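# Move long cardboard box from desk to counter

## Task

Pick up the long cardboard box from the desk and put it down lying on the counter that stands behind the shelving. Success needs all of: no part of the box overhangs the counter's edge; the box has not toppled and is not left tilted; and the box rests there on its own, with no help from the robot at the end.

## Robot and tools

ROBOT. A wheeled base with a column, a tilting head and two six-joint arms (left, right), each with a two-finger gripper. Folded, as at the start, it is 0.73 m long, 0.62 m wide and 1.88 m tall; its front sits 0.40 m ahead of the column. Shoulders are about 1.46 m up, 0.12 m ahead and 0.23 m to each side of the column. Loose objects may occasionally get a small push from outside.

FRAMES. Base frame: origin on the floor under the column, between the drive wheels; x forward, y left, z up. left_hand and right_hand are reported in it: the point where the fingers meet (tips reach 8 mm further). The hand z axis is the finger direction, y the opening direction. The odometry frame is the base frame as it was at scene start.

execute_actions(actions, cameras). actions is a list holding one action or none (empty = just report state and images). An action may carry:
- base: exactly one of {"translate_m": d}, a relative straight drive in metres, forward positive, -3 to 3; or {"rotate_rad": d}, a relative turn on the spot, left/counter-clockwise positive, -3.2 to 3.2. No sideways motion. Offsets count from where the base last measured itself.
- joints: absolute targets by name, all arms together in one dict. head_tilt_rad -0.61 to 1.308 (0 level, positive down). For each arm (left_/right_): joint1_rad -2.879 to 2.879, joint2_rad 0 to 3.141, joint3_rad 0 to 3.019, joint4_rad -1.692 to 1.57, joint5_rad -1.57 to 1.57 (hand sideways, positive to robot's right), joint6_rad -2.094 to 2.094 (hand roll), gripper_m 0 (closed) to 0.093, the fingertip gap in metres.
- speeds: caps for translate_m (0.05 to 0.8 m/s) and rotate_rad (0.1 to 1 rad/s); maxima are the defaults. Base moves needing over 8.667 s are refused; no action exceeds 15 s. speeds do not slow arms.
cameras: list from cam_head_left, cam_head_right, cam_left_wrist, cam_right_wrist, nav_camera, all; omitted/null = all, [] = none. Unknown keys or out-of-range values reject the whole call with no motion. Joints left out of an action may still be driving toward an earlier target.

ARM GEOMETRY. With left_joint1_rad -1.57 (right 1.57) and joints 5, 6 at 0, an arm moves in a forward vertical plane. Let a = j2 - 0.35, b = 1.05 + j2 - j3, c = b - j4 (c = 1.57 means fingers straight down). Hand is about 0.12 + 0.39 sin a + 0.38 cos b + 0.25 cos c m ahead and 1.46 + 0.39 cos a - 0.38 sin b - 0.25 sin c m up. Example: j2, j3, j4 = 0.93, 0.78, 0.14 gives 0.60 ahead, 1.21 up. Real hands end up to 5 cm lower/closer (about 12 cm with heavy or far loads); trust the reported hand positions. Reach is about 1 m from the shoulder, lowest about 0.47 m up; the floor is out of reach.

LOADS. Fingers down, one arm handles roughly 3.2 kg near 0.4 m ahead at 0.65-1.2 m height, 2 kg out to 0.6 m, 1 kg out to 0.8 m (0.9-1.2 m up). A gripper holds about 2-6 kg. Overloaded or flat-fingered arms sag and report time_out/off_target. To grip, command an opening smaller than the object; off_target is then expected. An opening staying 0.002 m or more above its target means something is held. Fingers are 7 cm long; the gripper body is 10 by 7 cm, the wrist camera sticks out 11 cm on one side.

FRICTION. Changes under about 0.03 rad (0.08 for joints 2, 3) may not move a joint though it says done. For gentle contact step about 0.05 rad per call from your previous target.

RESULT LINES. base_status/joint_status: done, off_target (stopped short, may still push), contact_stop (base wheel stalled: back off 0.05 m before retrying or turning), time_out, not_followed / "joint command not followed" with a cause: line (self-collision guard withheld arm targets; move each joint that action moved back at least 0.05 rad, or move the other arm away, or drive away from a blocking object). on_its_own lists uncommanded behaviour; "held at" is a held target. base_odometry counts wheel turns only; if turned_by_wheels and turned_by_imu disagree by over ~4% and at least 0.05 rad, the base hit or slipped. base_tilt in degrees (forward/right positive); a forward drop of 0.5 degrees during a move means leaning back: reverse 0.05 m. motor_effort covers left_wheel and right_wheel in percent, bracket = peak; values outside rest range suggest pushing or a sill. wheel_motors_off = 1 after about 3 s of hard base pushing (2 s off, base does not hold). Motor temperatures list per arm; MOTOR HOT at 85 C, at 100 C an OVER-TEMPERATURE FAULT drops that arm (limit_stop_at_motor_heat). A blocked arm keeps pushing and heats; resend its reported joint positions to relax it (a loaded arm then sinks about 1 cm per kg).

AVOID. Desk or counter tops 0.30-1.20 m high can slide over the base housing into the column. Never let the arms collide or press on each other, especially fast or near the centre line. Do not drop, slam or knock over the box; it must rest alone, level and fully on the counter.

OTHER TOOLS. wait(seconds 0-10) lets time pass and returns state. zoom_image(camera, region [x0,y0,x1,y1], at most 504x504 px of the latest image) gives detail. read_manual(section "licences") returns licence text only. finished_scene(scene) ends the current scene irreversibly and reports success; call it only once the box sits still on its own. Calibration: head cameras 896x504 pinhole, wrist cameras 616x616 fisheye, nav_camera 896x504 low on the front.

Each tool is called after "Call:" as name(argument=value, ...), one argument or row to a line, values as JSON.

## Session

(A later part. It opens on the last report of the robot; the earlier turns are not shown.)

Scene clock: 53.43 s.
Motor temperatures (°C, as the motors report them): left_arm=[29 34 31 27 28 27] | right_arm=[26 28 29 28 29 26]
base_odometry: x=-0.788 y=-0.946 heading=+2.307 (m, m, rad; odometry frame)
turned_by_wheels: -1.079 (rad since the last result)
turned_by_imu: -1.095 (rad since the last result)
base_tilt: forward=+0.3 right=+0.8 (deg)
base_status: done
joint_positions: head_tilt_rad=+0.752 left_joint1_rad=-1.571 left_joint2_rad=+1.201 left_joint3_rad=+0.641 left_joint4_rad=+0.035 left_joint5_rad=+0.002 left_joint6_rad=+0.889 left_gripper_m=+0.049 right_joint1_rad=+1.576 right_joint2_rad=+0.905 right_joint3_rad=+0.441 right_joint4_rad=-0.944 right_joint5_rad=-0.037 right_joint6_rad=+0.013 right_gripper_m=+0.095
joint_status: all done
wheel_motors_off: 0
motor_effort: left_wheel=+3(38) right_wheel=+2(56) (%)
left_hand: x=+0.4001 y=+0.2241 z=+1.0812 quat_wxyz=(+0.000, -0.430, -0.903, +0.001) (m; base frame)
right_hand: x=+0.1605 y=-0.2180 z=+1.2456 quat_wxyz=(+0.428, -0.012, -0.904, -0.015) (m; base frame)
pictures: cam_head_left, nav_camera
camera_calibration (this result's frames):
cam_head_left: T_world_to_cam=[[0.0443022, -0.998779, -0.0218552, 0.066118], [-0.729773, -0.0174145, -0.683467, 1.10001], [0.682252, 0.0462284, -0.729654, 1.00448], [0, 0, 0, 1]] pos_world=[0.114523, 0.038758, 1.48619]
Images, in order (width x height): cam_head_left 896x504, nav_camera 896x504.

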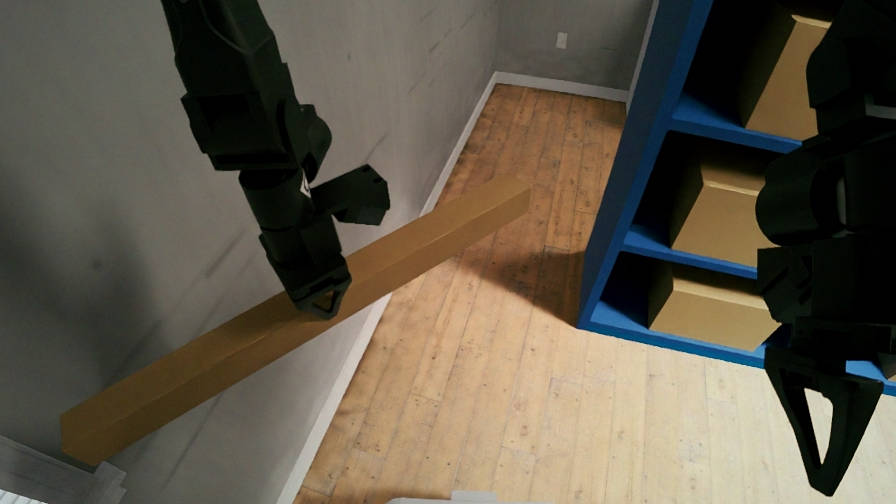

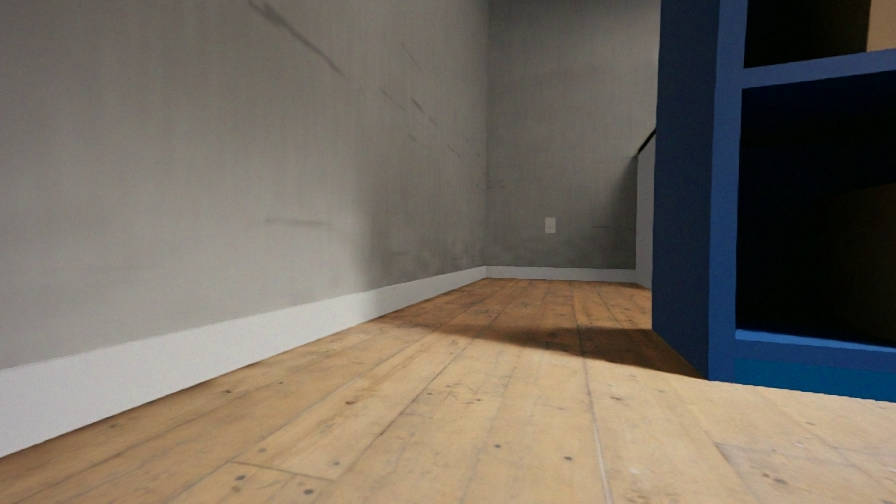

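Call:
execute_actions(
  actions=[
    {"base":{"translate_m":0.8},"joints":{"left_joint6_rad":0.25}},
  ],
  cameras=[],
)

Call:
execute_actions(
  actions=[
    {"base":{"rotate_rad":-0.23},"joints":{"left_joint6_rad":0.1,"head_tilt_rad":0.9}},
  ],
  cameras=["cam_head_left","nav_camera"],
)

Scene clock: 59.47 s.
Motor temperatures (°C, as the motors report them): left_arm=[29 34 30 27 28 27] | right_arm=[26 28 29 28 29 26]
base_odometry: x=-1.325 y=-0.353 heading=+2.307 (m, m, rad; odometry frame)
turned_by_wheels: +0.000 (rad since the last result)
turned_by_imu: -0.001 (rad since the last result)
base_tilt: forward=+0.1 right=+0.8 (deg)
base_status: done
joint_positions: head_tilt_rad=+0.753 left_joint1_rad=-1.571 left_joint2_rad=+1.201 left_joint3_rad=+0.643 left_joint4_rad=+0.035 left_joint5_rad=+0.002 left_joint6_rad=+0.260 left_gripper_m=+0.049 right_joint1_rad=+1.576 right_joint2_rad=+0.905 right_joint3_rad=+0.442 right_joint4_rad=-0.944 right_joint5_rad=-0.037 right_joint6_rad=+0.013 right_gripper_m=+0.095
joint_status: all done
wheel_motors_off: 0
motor_effort: left_wheel=+0(53) right_wheel=-2(57) (%)
left_hand: x=+0.4011 y=+0.2241 z=+1.0812 quat_wxyz=(+0.000, -0.130, -0.992, +0.001) (m; base frame)
right_hand: x=+0.1609 y=-0.2180 z=+1.2455 quat_wxyz=(+0.428, -0.012, -0.904, -0.015) (m; base frame)
pictures: none
No camera images: the call's "cameras" was empty. Leave "cameras" out to get every camera's image.

Scene clock: 60.83 s.
Motor temperatures (°C, as the motors report them): left_arm=[29 34 30 27 28 27] | right_arm=[26 28 29 28 29 26]
base_odometry: x=-1.325 y=-0.353 heading=+2.078 (m, m, rad; odometry frame)
turned_by_wheels: -0.229 (rad since the last result)
turned_by_imu: -0.230 (rad since the last result)
base_tilt: forward=+0.1 right=+0.8 (deg)
base_status: done
joint_positions: head_tilt_rad=+0.901 left_joint1_rad=-1.571 left_joint2_rad=+1.201 left_joint3_rad=+0.643 left_joint4_rad=+0.035 left_joint5_rad=+0.002 left_joint6_rad=+0.110 left_gripper_m=+0.049 right_joint1_rad=+1.576 right_joint2_rad=+0.905 right_joint3_rad=+0.442 right_joint4_rad=-0.944 right_joint5_rad=-0.037 right_joint6_rad=+0.013 right_gripper_m=+0.095
joint_status: all done
wheel_motors_off: 0
motor_effort: left_wheel=+0(37) right_wheel=+2(53) (%)
left_hand: x=+0.4011 y=+0.2241 z=+1.0812 quat_wxyz=(+0.000, -0.055, -0.998, +0.001) (m; base frame)
right_hand: x=+0.1609 y=-0.2180 z=+1.2455 quat_wxyz=(+0.428, -0.012, -0.904, -0.015) (m; base frame)
pictures: cam_head_left, nav_camera
camera_calibration (this result's frames):
cam_head_left: T_world_to_cam=[[0.0405784, -0.998779, -0.0281732, 0.0760338], [-0.822917, -0.0174145, -0.567895, 0.926686], [0.566711, 0.0462284, -0.822619, 1.15342], [0, 0, 0, 1]] pos_world=[0.105845, 0.038758, 1.47723]
Images, in order (width x height): cam_head_left 896x504, nav_camera 896x504.

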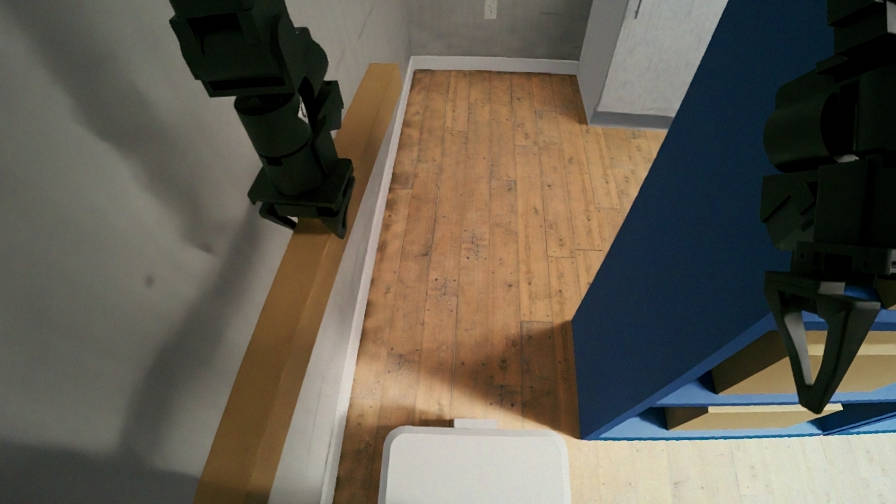

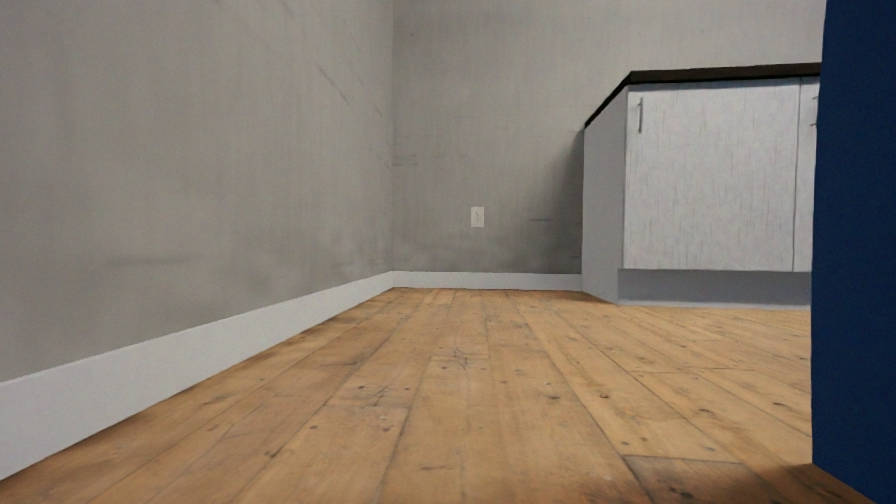

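Call:
execute_actions(
  actions=[
    {"base":{"translate_m":0.76},"joints":{"head_tilt_rad":0.72}},
  ],
  cameras=[],
)

Call:
execute_actions(
  actions=[
    {"base":{"rotate_rad":-0.3}},
  ],
  cameras=["cam_head_left","cam_right_wrist"],
)

Call:
execute_actions(
  actions=[
    {"base":{"translate_m":0.4}},
  ],
  cameras=["cam_right_wrist"],
)

Call:
execute_actions(
  actions=[
    {"base":{"rotate_rad":-0.7},"joints":{"head_tilt_rad":0.85}},
  ],
)

Scene clock: 70.27 s.
Motor temperatures (°C, as the motors report them): left_arm=[29 34 30 27 28 27] | right_arm=[26 28 29 28 29 26]
base_odometry: x=-1.694 y=+0.311 heading=+2.078 (m, m, rad; odometry frame)
turned_by_wheels: +0.000 (rad since the last result)
turned_by_imu: -0.001 (rad since the last result)
base_tilt: forward=+0.2 right=+0.8 (deg)
base_status: done
joint_positions: head_tilt_rad=+0.736 left_joint1_rad=-1.571 left_joint2_rad=+1.201 left_joint3_rad=+0.644 left_joint4_rad=+0.035 left_joint5_rad=+0.002 left_joint6_rad=+0.110 left_gripper_m=+0.049 right_joint1_rad=+1.576 right_joint2_rad=+0.905 right_joint3_rad=+0.442 right_joint4_rad=-0.944 right_joint5_rad=-0.037 right_joint6_rad=+0.013 right_gripper_m=+0.095
joint_status: all done
wheel_motors_off: 0
motor_effort: left_wheel=+0(45) right_wheel=-2(58) (%)
left_hand: x=+0.4018 y=+0.2241 z=+1.0812 quat_wxyz=(-0.001, -0.055, -0.998, +0.001) (m; base frame)
right_hand: x=+0.1611 y=-0.2180 z=+1.2454 quat_wxyz=(+0.428, -0.012, -0.904, -0.015) (m; base frame)
pictures: none
No camera images: the call's "cameras" was empty. Leave "cameras" out to get every camera's image.

Scene clock: 71.83 s.
Motor temperatures (°C, as the motors report them): left_arm=[29 34 30 27 28 27] | right_arm=[26 28 29 28 29 26]
base_odometry: x=-1.694 y=+0.312 heading=+1.779 (m, m, rad; odometry frame)
turned_by_wheels: -0.299 (rad since the last result)
turned_by_imu: -0.301 (rad since the last result)
base_tilt: forward=+0.1 right=+0.8 (deg)
base_status: done
joint_positions: head_tilt_rad=+0.736 left_joint1_rad=-1.571 left_joint2_rad=+1.201 left_joint3_rad=+0.644 left_joint4_rad=+0.035 left_joint5_rad=+0.002 left_joint6_rad=+0.110 left_gripper_m=+0.049 right_joint1_rad=+1.576 right_joint2_rad=+0.905 right_joint3_rad=+0.442 right_joint4_rad=-0.944 right_joint5_rad=-0.037 right_joint6_rad=+0.013 right_gripper_m=+0.095
joint_status: not commanded
wheel_motors_off: 0
motor_effort: left_wheel=+1(39) right_wheel=-4(53) (%)
left_hand: x=+0.4018 y=+0.2241 z=+1.0812 quat_wxyz=(-0.001, -0.055, -0.998, +0.001) (m; base frame)
right_hand: x=+0.1611 y=-0.2180 z=+1.2454 quat_wxyz=(+0.428, -0.012, -0.904, -0.015) (m; base frame)
pictures: cam_head_left, cam_right_wrist
camera_calibration (this result's frames):
cam_head_left: T_world_to_cam=[[0.0446582, -0.998779, -0.0211181, 0.064965], [-0.718348, -0.0174145, -0.695466, 1.11792], [0.694249, 0.0462284, -0.718248, 0.986312], [0, 0, 0, 1]] pos_world=[0.115406, 0.038758, 1.48726]
cam_right_wrist: T_world_to_cam=[[-0.0440735, -0.998784, -0.0220811, -0.185457], [-0.0720938, -0.0188652, 0.997219, -1.23034], [-0.996424, 0.0455429, -0.0711747, 0.382049], [0, 0, 0, 1]] pos_world=[0.283809, -0.225842, 1.25002]
Images, in order (width x height): cam_head_left 896x504, cam_right_wrist 616x616.

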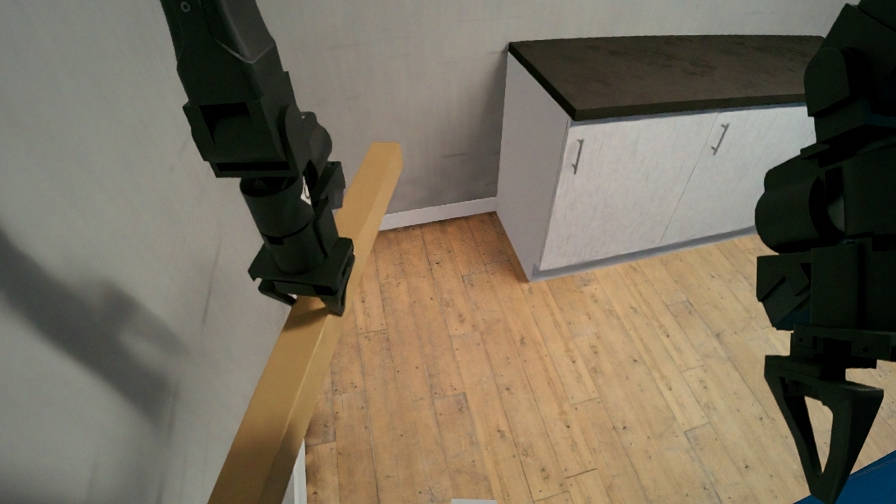

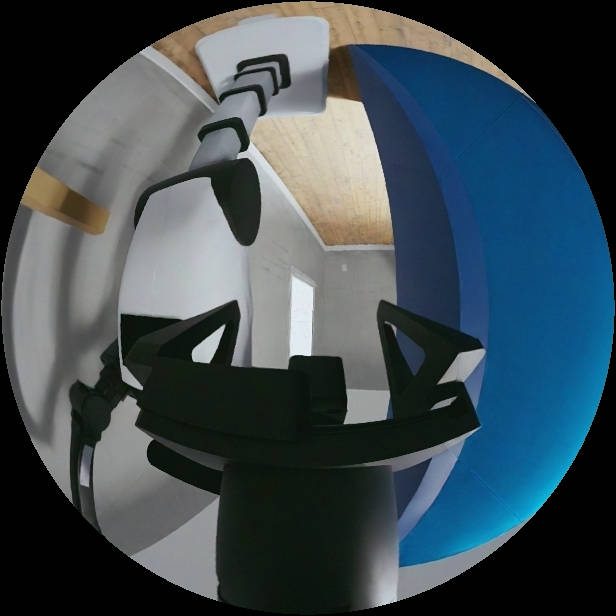

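Scene clock: 74.20 s.
Motor temperatures (°C, as the motors report them): left_arm=[29 34 30 27 28 27] | right_arm=[26 28 29 28 29 26]
base_odometry: x=-1.777 y=+0.703 heading=+1.779 (m, m, rad; odometry frame)
turned_by_wheels: +0.000 (rad since the last result)
turned_by_imu: -0.001 (rad since the last result)
base_tilt: forward=+0.1 right=+0.9 (deg)
base_status: done
joint_positions: head_tilt_rad=+0.735 left_joint1_rad=-1.571 left_joint2_rad=+1.201 left_joint3_rad=+0.642 left_joint4_rad=+0.035 left_joint5_rad=+0.002 left_joint6_rad=+0.110 left_gripper_m=+0.049 right_joint1_rad=+1.576 right_joint2_rad=+0.905 right_joint3_rad=+0.440 right_joint4_rad=-0.944 right_joint5_rad=-0.037 right_joint6_rad=+0.013 right_gripper_m=+0.095
joint_status: not commanded
wheel_motors_off: 0
motor_effort: left_wheel=-1(50) right_wheel=+1(60) (%)
left_hand: x=+0.4008 y=+0.2241 z=+1.0812 quat_wxyz=(+0.000, -0.055, -0.998, +0.001) (m; base frame)
right_hand: x=+0.1603 y=-0.2180 z=+1.2456 quat_wxyz=(+0.428, -0.012, -0.903, -0.015) (m; base frame)
pictures: cam_right_wrist
camera_calibration (this result's frames):
cam_right_wrist: T_world_to_cam=[[-0.0441004, -0.998785, -0.02201, -0.185575], [-0.070572, -0.0188618, 0.997328, -1.23103], [-0.996531, 0.0455358, -0.0696544, 0.379372], [0, 0, 0, 1]] pos_world=[0.282996, -0.225844, 1.25008]
Images, in order (width x height): cam_right_wrist 616x616.

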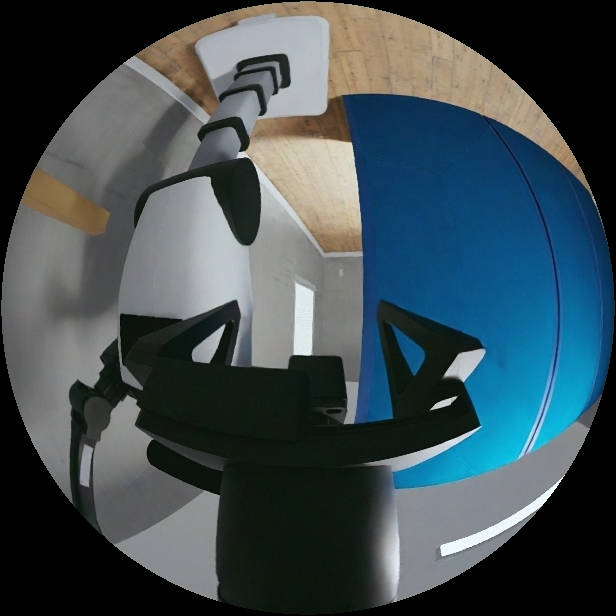

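Scene clock: 76.37 s.
Motor temperatures (°C, as the motors report them): left_arm=[29 34 30 27 28 27] | right_arm=[26 28 29 28 29 26]
base_odometry: x=-1.777 y=+0.703 heading=+1.080 (m, m, rad; odometry frame)
turned_by_wheels: -0.699 (rad since the last result)
turned_by_imu: -0.708 (rad since the last result)
base_tilt: forward=+0.3 right=+0.7 (deg)
base_status: done
joint_positions: head_tilt_rad=+0.851 left_joint1_rad=-1.571 left_joint2_rad=+1.201 left_joint3_rad=+0.642 left_joint4_rad=+0.035 left_joint5_rad=+0.002 left_joint6_rad=+0.110 left_gripper_m=+0.049 right_joint1_rad=+1.576 right_joint2_rad=+0.905 right_joint3_rad=+0.440 right_joint4_rad=-0.944 right_joint5_rad=-0.037 right_joint6_rad=+0.013 right_gripper_m=+0.095
joint_status: all done
wheel_motors_off: 0
motor_effort: left_wheel=+3(36) right_wheel=-5(53) (%)
left_hand: x=+0.4008 y=+0.2241 z=+1.0812 quat_wxyz=(+0.000, -0.055, -0.998, +0.001) (m; base frame)
right_hand: x=+0.1603 y=-0.2180 z=+1.2456 quat_wxyz=(+0.428, -0.012, -0.903, -0.015) (m; base frame)
pictures: cam_head_left, cam_head_right, cam_left_wrist, cam_right_wrist, nav_camera
camera_calibration (this result's frames):
cam_head_left: T_world_to_cam=[[0.0419233, -0.998779, -0.0261298, 0.0728198], [-0.793794, -0.0174145, -0.607937, 0.986894], [0.606739, 0.0462284, -0.793555, 1.10666], [0, 0, 0, 1]] pos_world=[0.108884, 0.038758, 1.48007]
cam_head_right: T_world_to_cam=[[0.045096, -0.998722, -0.022799, -0.026978], [-0.799031, -0.0223623, -0.600874, 0.976599], [0.599597, 0.0453141, -0.799019, 1.11383], [0, 0, 0, 1]] pos_world=[0.113699, -0.0555769, 1.47617]
cam_left_wrist: T_world_to_cam=[[-0.110303, -0.993898, -0.00044932, 0.268], [-0.808752, 0.0894931, 0.581302, -0.322125], [-0.577714, 0.064483, -0.813688, 1.22121], [0, 0, 0, 1]] pos_world=[0.474551, 0.216445, 1.18106]
cam_right_wrist: T_world_to_cam=[[-0.0441004, -0.998785, -0.02201, -0.185575], [-0.070572, -0.0188618, 0.997328, -1.23103], [-0.996531, 0.0455358, -0.0696544, 0.379372], [0, 0, 0, 1]] pos_world=[0.282996, -0.225844, 1.25008]
Images, in order (width x height): cam_head_left 896x504, cam_head_right 896x504, cam_left_wrist 616x616, cam_right_wrist 616x616, nav_camera 896x504.

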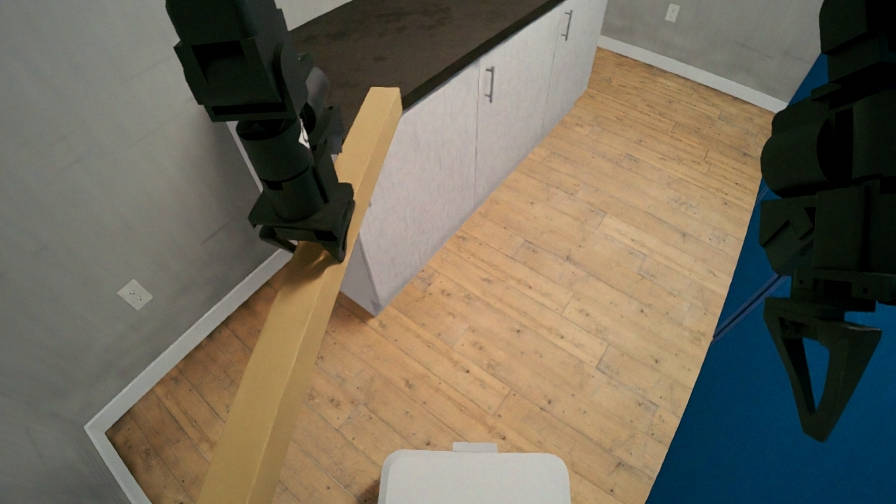

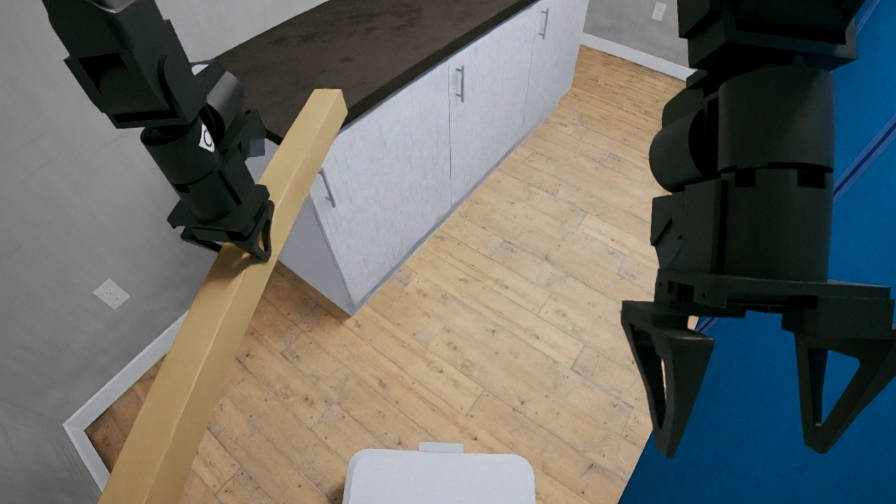

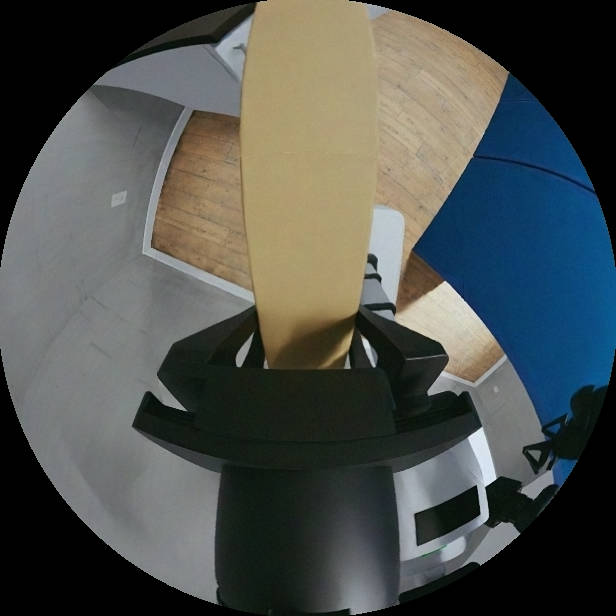

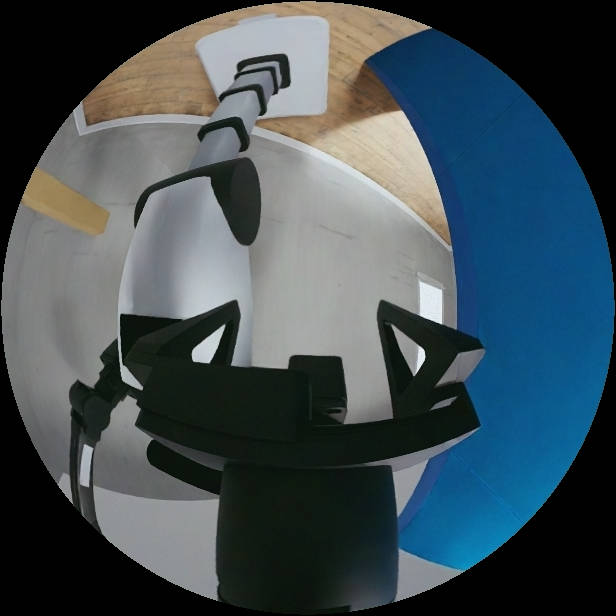

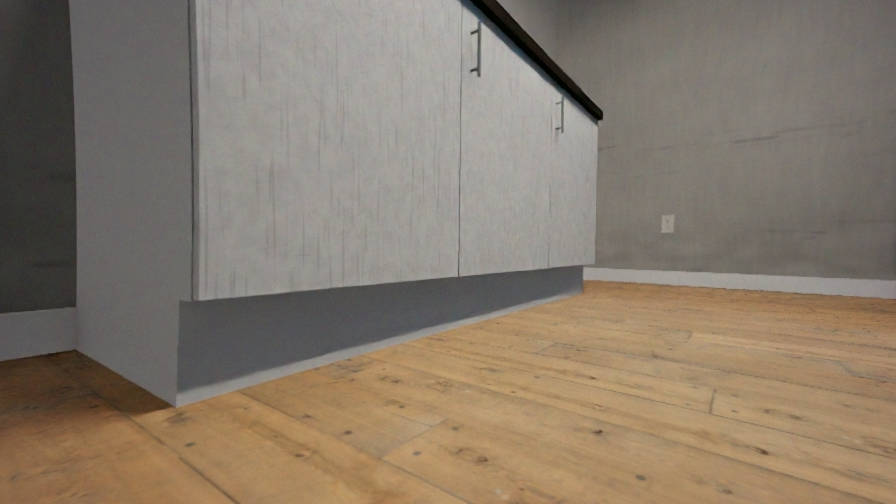

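Call:
execute_actions(
  actions=[
    {"base":{"translate_m":0.55},"joints":{"left_joint6_rad":0.57,"left_joint2_rad":1.58,"left_joint3_rad":1.885,"left_joint4_rad":-0.825,"head_tilt_rad":0.75}},
  ],
  cameras=["cam_head_left","cam_head_right","cam_left_wrist"],
)

Scene clock: 84.73 s.
Motor temperatures (°C, as the motors report them): left_arm=[29 34 31 27 28 27] | right_arm=[26 28 29 28 29 26]
base_odometry: x=-1.518 y=+1.188 heading=+1.080 (m, m, rad; odometry frame)
turned_by_wheels: +0.000 (rad since the last result)
turned_by_imu: -0.001 (rad since the last result)
base_tilt: forward=+0.2 right=+0.8 (deg)
base_status: done
joint_positions: head_tilt_rad=+0.765 left_joint1_rad=-1.571 left_joint2_rad=+1.569 left_joint3_rad=+1.872 left_joint4_rad=-0.812 left_joint5_rad=+0.002 left_joint6_rad=+0.560 left_gripper_m=+0.049 right_joint1_rad=+1.576 right_joint2_rad=+0.905 right_joint3_rad=+0.441 right_joint4_rad=-0.944 right_joint5_rad=-0.037 right_joint6_rad=+0.013 right_gripper_m=+0.095
joint_status: all done
wheel_motors_off: 0
motor_effort: left_wheel=+0(54) right_wheel=+0(55) (%)
left_hand: x=+0.7701 y=+0.2240 z=+1.0826 quat_wxyz=(-0.007, -0.277, -0.961, -0.001) (m; base frame)
right_hand: x=+0.1607 y=-0.2180 z=+1.2455 quat_wxyz=(+0.428, -0.012, -0.904, -0.015) (m; base frame)
pictures: cam_head_left, cam_head_right, cam_left_wrist
camera_calibration (this result's frames):
cam_head_left: T_world_to_cam=[[0.0440116, -0.998779, -0.0224347, 0.0670248], [-0.738679, -0.0174145, -0.673833, 1.08562], [0.672619, 0.0462284, -0.738543, 1.01865], [0, 0, 0, 1]] pos_world=[0.113811, 0.038758, 1.48534]
cam_head_right: T_world_to_cam=[[0.0468866, -0.998722, -0.0188438, -0.0331586], [-0.744502, -0.0223623, -0.667246, 1.07609], [0.665972, 0.0453141, -0.744599, 1.02671], [0, 0, 0, 1]] pos_world=[0.118942, -0.0555769, 1.48188]
cam_left_wrist: T_world_to_cam=[[-0.532002, -0.846699, -0.00864319, 0.609343], [-0.698207, 0.43288, 0.570195, -0.174306], [-0.479042, 0.309379, -0.821464, 1.3133], [0, 0, 0, 1]] pos_world=[0.831595, 0.185077, 1.18348]
Images, in order (width x height): cam_head_left 896x504, cam_head_right 896x504, cam_left_wrist 616x616.

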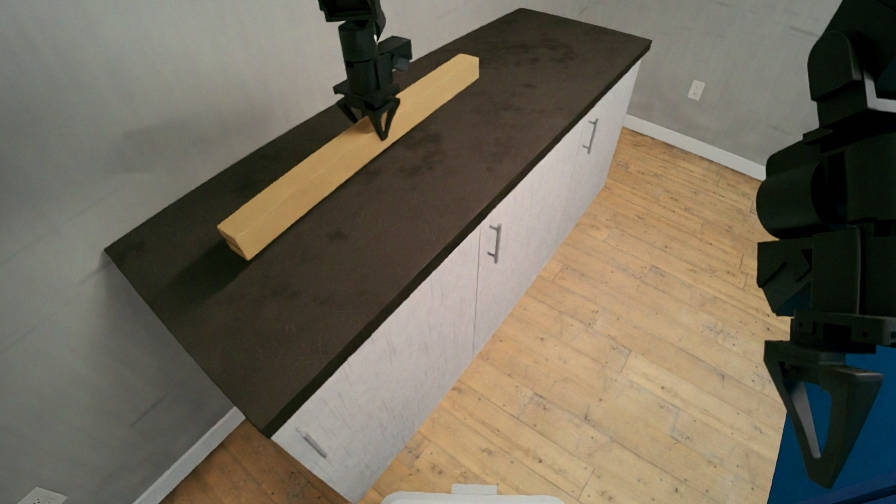

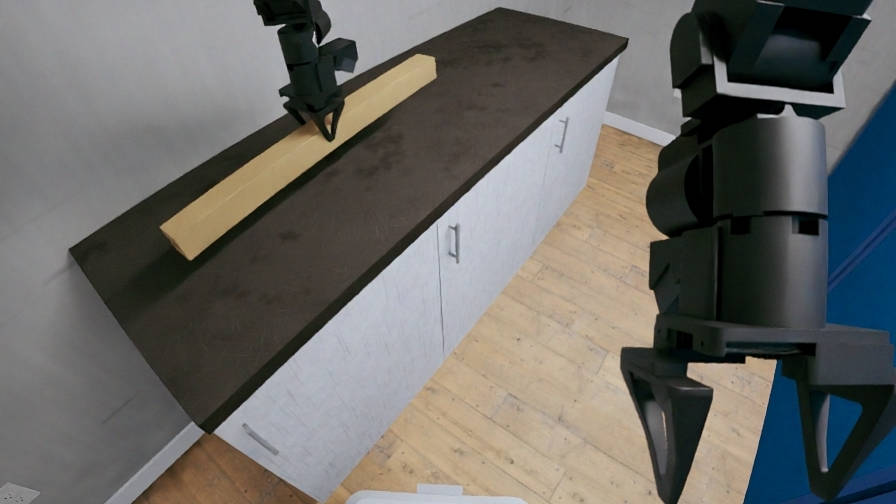

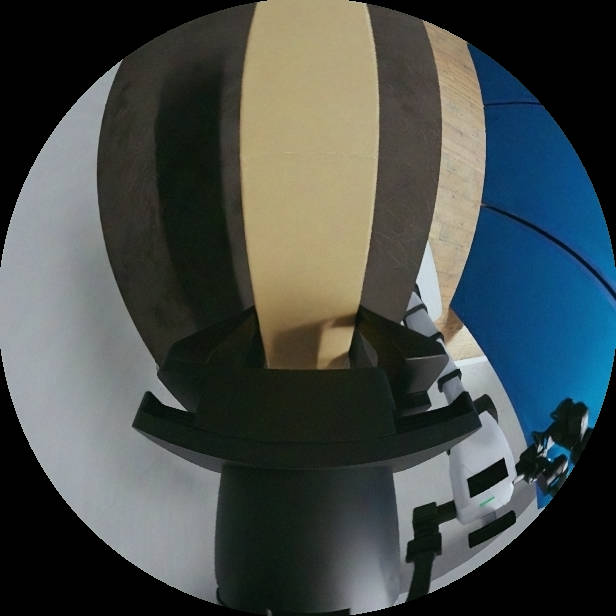

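Call:
execute_actions(
  actions=[
    {"joints":{"left_joint2_rad":1.81,"left_joint3_rad":2.04,"left_joint4_rad":-0.735}},
  ],
  cameras=["cam_head_left","cam_left_wrist"],
)

Scene clock: 87.97 s.
Motor temperatures (°C, as the motors report them): left_arm=[29 35 31 27 28 27] | right_arm=[26 28 29 28 29 26]
base_odometry: x=-1.518 y=+1.188 heading=+1.080 (m, m, rad; odometry frame)
turned_by_wheels: +0.000 (rad since the last result)
turned_by_imu: -0.001 (rad since the last result)
base_tilt: forward=+0.2 right=+0.8 (deg)
base_status: not commanded
joint_positions: head_tilt_rad=+0.765 left_joint1_rad=-1.571 left_joint2_rad=+1.833 left_joint3_rad=+2.017 left_joint4_rad=-0.739 left_joint5_rad=+0.002 left_joint6_rad=+0.560 left_gripper_m=+0.049 right_joint1_rad=+1.576 right_joint2_rad=+0.905 right_joint3_rad=+0.441 right_joint4_rad=-0.944 right_joint5_rad=-0.037 right_joint6_rad=+0.013 right_gripper_m=+0.095
joint_status: all done
wheel_motors_off: 0
motor_effort: left_wheel=+0(0) right_wheel=+0(3) (%)
left_hand: x=+0.7478 y=+0.2240 z=+0.9525 quat_wxyz=(+0.015, -0.277, -0.961, +0.005) (m; base frame)
right_hand: x=+0.1607 y=-0.2180 z=+1.2455 quat_wxyz=(+0.428, -0.012, -0.904, -0.015) (m; base frame)
pictures: cam_head_left, cam_left_wrist
camera_calibration (this result's frames):
cam_head_left: T_world_to_cam=[[0.0440116, -0.998779, -0.0224347, 0.0670248], [-0.738679, -0.0174145, -0.673833, 1.08562], [0.672619, 0.0462284, -0.738543, 1.01865], [0, 0, 0, 1]] pos_world=[0.113811, 0.038758, 1.48534]
cam_left_wrist: T_world_to_cam=[[-0.531844, -0.846693, 0.0159082, 0.572816], [-0.671148, 0.432884, 0.601807, -0.166032], [-0.516432, 0.309391, -0.798483, 1.2018], [0, 0, 0, 1]] pos_world=[0.813866, 0.185045, 1.05043]
Images, in order (width x height): cam_head_left 896x504, cam_left_wrist 616x616.

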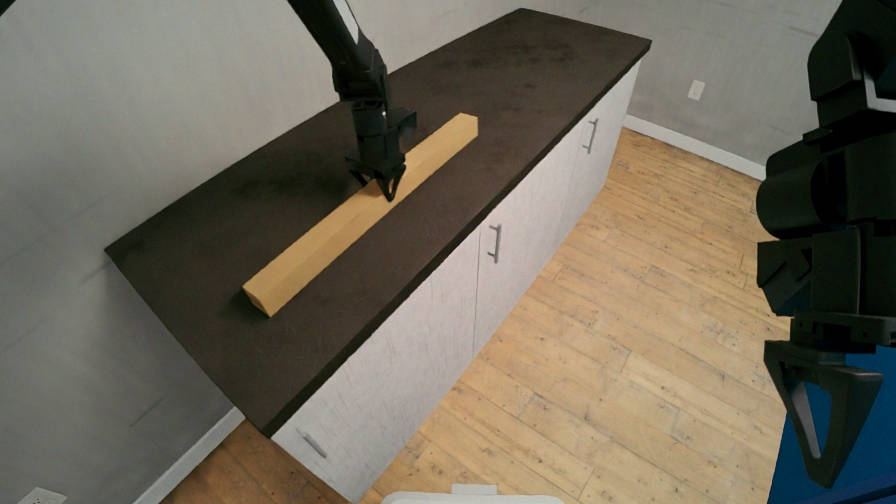

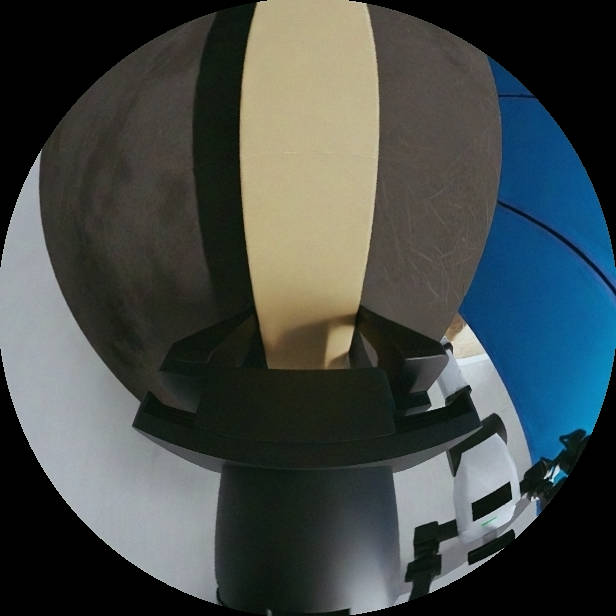

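Call:
execute_actions(
  actions=[
    {"joints":{"left_joint2_rad":1.89,"left_joint3_rad":2.08,"left_joint4_rad":-0.70}},
  ],
  cameras=["cam_head_left","cam_left_wrist"],
)

Scene clock: 91.17 s.
Motor temperatures (°C, as the motors report them): left_arm=[29 36 32 27 28 27] | right_arm=[26 28 29 28 29 26]
base_odometry: x=-1.518 y=+1.188 heading=+1.080 (m, m, rad; odometry frame)
turned_by_wheels: +0.000 (rad since the last result)
turned_by_imu: -0.001 (rad since the last result)
base_tilt: forward=+0.3 right=+0.9 (deg)
base_status: not commanded
joint_positions: head_tilt_rad=+0.765 left_joint1_rad=-1.571 left_joint2_rad=+1.855 left_joint3_rad=+2.042 left_joint4_rad=-0.714 left_joint5_rad=-0.002 left_joint6_rad=+0.561 left_gripper_m=+0.049 right_joint1_rad=+1.576 right_joint2_rad=+0.905 right_joint3_rad=+0.441 right_joint4_rad=-0.944 right_joint5_rad=-0.037 right_joint6_rad=+0.013 right_gripper_m=+0.095
joint_status: all done
wheel_motors_off: 0
motor_effort: left_wheel=+0(0) right_wheel=+0(0) (%)
left_hand: x=+0.7564 y=+0.2247 z=+0.9447 quat_wxyz=(+0.002, -0.277, -0.961, -0.001) (m; base frame)
right_hand: x=+0.1607 y=-0.2180 z=+1.2455 quat_wxyz=(+0.428, -0.012, -0.904, -0.015) (m; base frame)
pictures: cam_head_left, cam_left_wrist
camera_calibration (this result's frames):
cam_head_left: T_world_to_cam=[[0.0440116, -0.998779, -0.0224347, 0.0670248], [-0.738679, -0.0174145, -0.673833, 1.08562], [0.672619, 0.0462284, -0.738543, 1.01865], [0, 0, 0, 1]] pos_world=[0.113811, 0.038758, 1.48534]
cam_left_wrist: T_world_to_cam=[[-0.533054, -0.846076, -0.00285831, 0.596594], [-0.687593, 0.431231, 0.58417, -0.126415], [-0.49302, 0.31336, -0.811626, 1.19353], [0, 0, 0, 1]] pos_world=[0.819531, 0.185273, 1.04425]
Images, in order (width x height): cam_head_left 896x504, cam_left_wrist 616x616.

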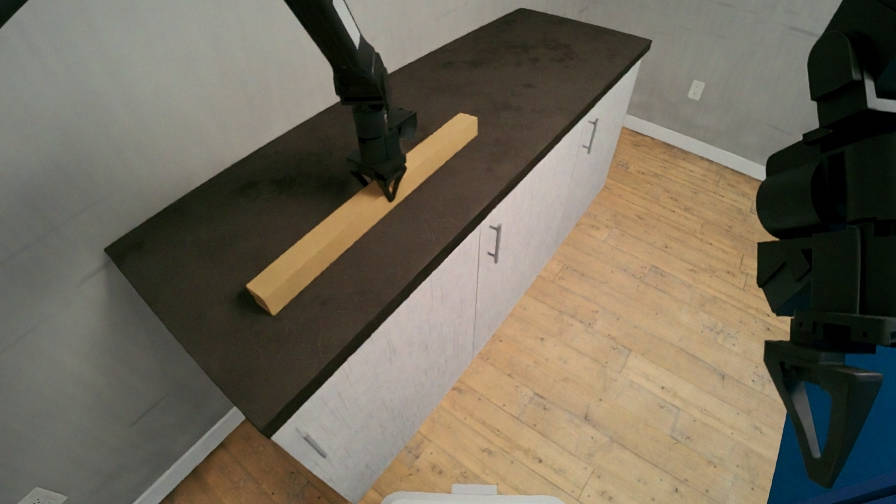

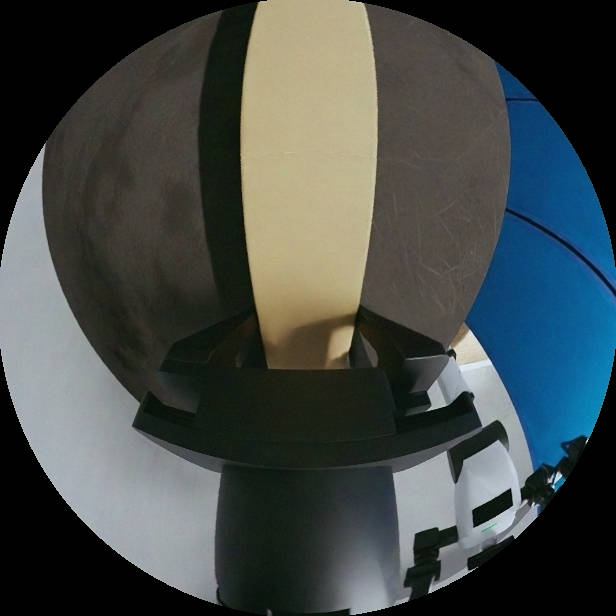

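Call:
execute_actions(
  actions=[
    {"joints":{"left_gripper_m":0.093,"left_joint2_rad":1.86,"left_joint3_rad":2.05}},
  ],
  cameras=[],
)

Call:
execute_actions(
  actions=[
    {"joints":{"left_joint2_rad":1.55,"left_joint3_rad":1.85,"left_joint4_rad":-0.82}},
  ],
  cameras=["cam_head_left","cam_left_wrist"],
)

Scene clock: 94.53 s.
Motor temperatures (°C, as the motors report them): left_arm=[29 36 32 27 28 27] | right_arm=[26 28 29 28 29 26]
base_odometry: x=-1.518 y=+1.188 heading=+1.080 (m, m, rad; odometry frame)
turned_by_wheels: +0.000 (rad since the last result)
turned_by_imu: -0.001 (rad since the last result)
base_tilt: forward=+0.1 right=+0.9 (deg)
base_status: not commanded
joint_positions: head_tilt_rad=+0.765 left_joint1_rad=-1.571 left_joint2_rad=+1.855 left_joint3_rad=+2.042 left_joint4_rad=-0.713 left_joint5_rad=-0.002 left_joint6_rad=+0.562 left_gripper_m=+0.093 right_joint1_rad=+1.576 right_joint2_rad=+0.905 right_joint3_rad=+0.441 right_joint4_rad=-0.944 right_joint5_rad=-0.037 right_joint6_rad=+0.013 right_gripper_m=+0.095
joint_status: all done
wheel_motors_off: 0
motor_effort: left_wheel=-1(0) right_wheel=+1(0) (%)
left_hand: x=+0.7564 y=+0.2247 z=+0.9447 quat_wxyz=(+0.001, -0.277, -0.961, -0.001) (m; base frame)
right_hand: x=+0.1607 y=-0.2180 z=+1.2455 quat_wxyz=(+0.428, -0.012, -0.904, -0.015) (m; base frame)
pictures: none
No camera images: the call's "cameras" was empty. Leave "cameras" out to get every camera's image.

Scene clock: 95.90 s.
Motor temperatures (°C, as the motors report them): left_arm=[29 37 32 27 28 27] | right_arm=[26 28 29 28 29 26]
base_odometry: x=-1.518 y=+1.188 heading=+1.080 (m, m, rad; odometry frame)
turned_by_wheels: +0.000 (rad since the last result)
turned_by_imu: +0.000 (rad since the last result)
base_tilt: forward=+0.3 right=+0.9 (deg)
base_status: not commanded
joint_positions: head_tilt_rad=+0.765 left_joint1_rad=-1.571 left_joint2_rad=+1.528 left_joint3_rad=+1.845 left_joint4_rad=-0.816 left_joint5_rad=-0.002 left_joint6_rad=+0.562 left_gripper_m=+0.093 right_joint1_rad=+1.576 right_joint2_rad=+0.905 right_joint3_rad=+0.441 right_joint4_rad=-0.944 right_joint5_rad=-0.037 right_joint6_rad=+0.013 right_gripper_m=+0.095
joint_status: all done
wheel_motors_off: 0
motor_effort: left_wheel=+0(0) right_wheel=+0(1) (%)
left_hand: x=+0.7705 y=+0.2247 z=+1.1015 quat_wxyz=(-0.012, -0.277, -0.961, -0.004) (m; base frame)
right_hand: x=+0.1607 y=-0.2180 z=+1.2455 quat_wxyz=(+0.428, -0.012, -0.904, -0.015) (m; base frame)
pictures: cam_head_left, cam_left_wrist
camera_calibration (this result's frames):
cam_head_left: T_world_to_cam=[[0.0440116, -0.998779, -0.0224347, 0.0670248], [-0.738679, -0.0174145, -0.673833, 1.08562], [0.672619, 0.0462284, -0.738543, 1.01865], [0, 0, 0, 1]] pos_world=[0.113811, 0.038758, 1.48534]
cam_left_wrist: T_world_to_cam=[[-0.533414, -0.845673, -0.017508, 0.620934], [-0.70305, 0.431754, 0.565074, -0.175479], [-0.470309, 0.313727, -0.824854, 1.32474], [0, 0, 0, 1]] pos_world=[0.830881, 0.185264, 1.20275]
Images, in order (width x height): cam_head_left 896x504, cam_left_wrist 616x616.

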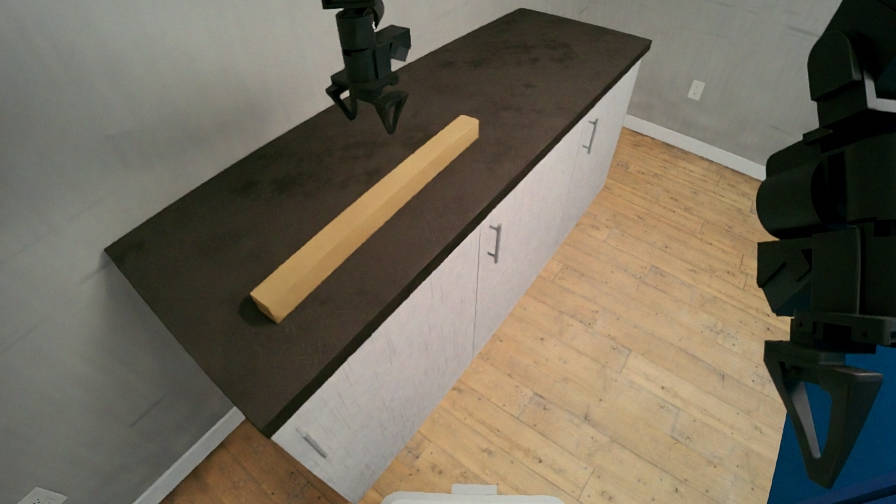

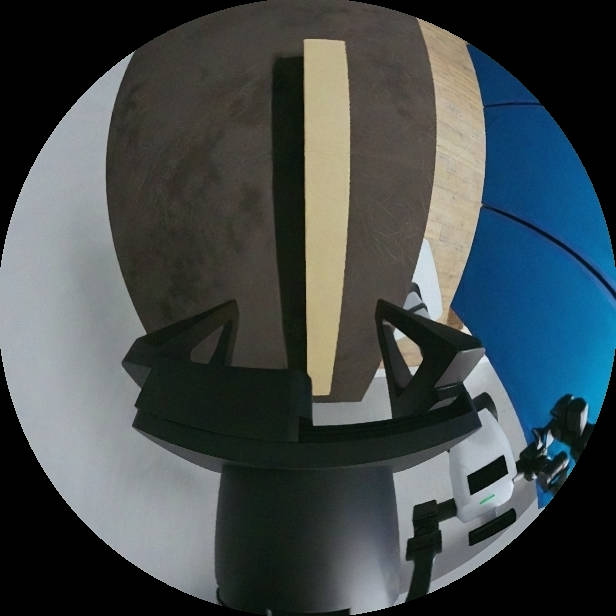

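Call:
finished_scene(
  scene=2,
)

The scene is finished: the task was done.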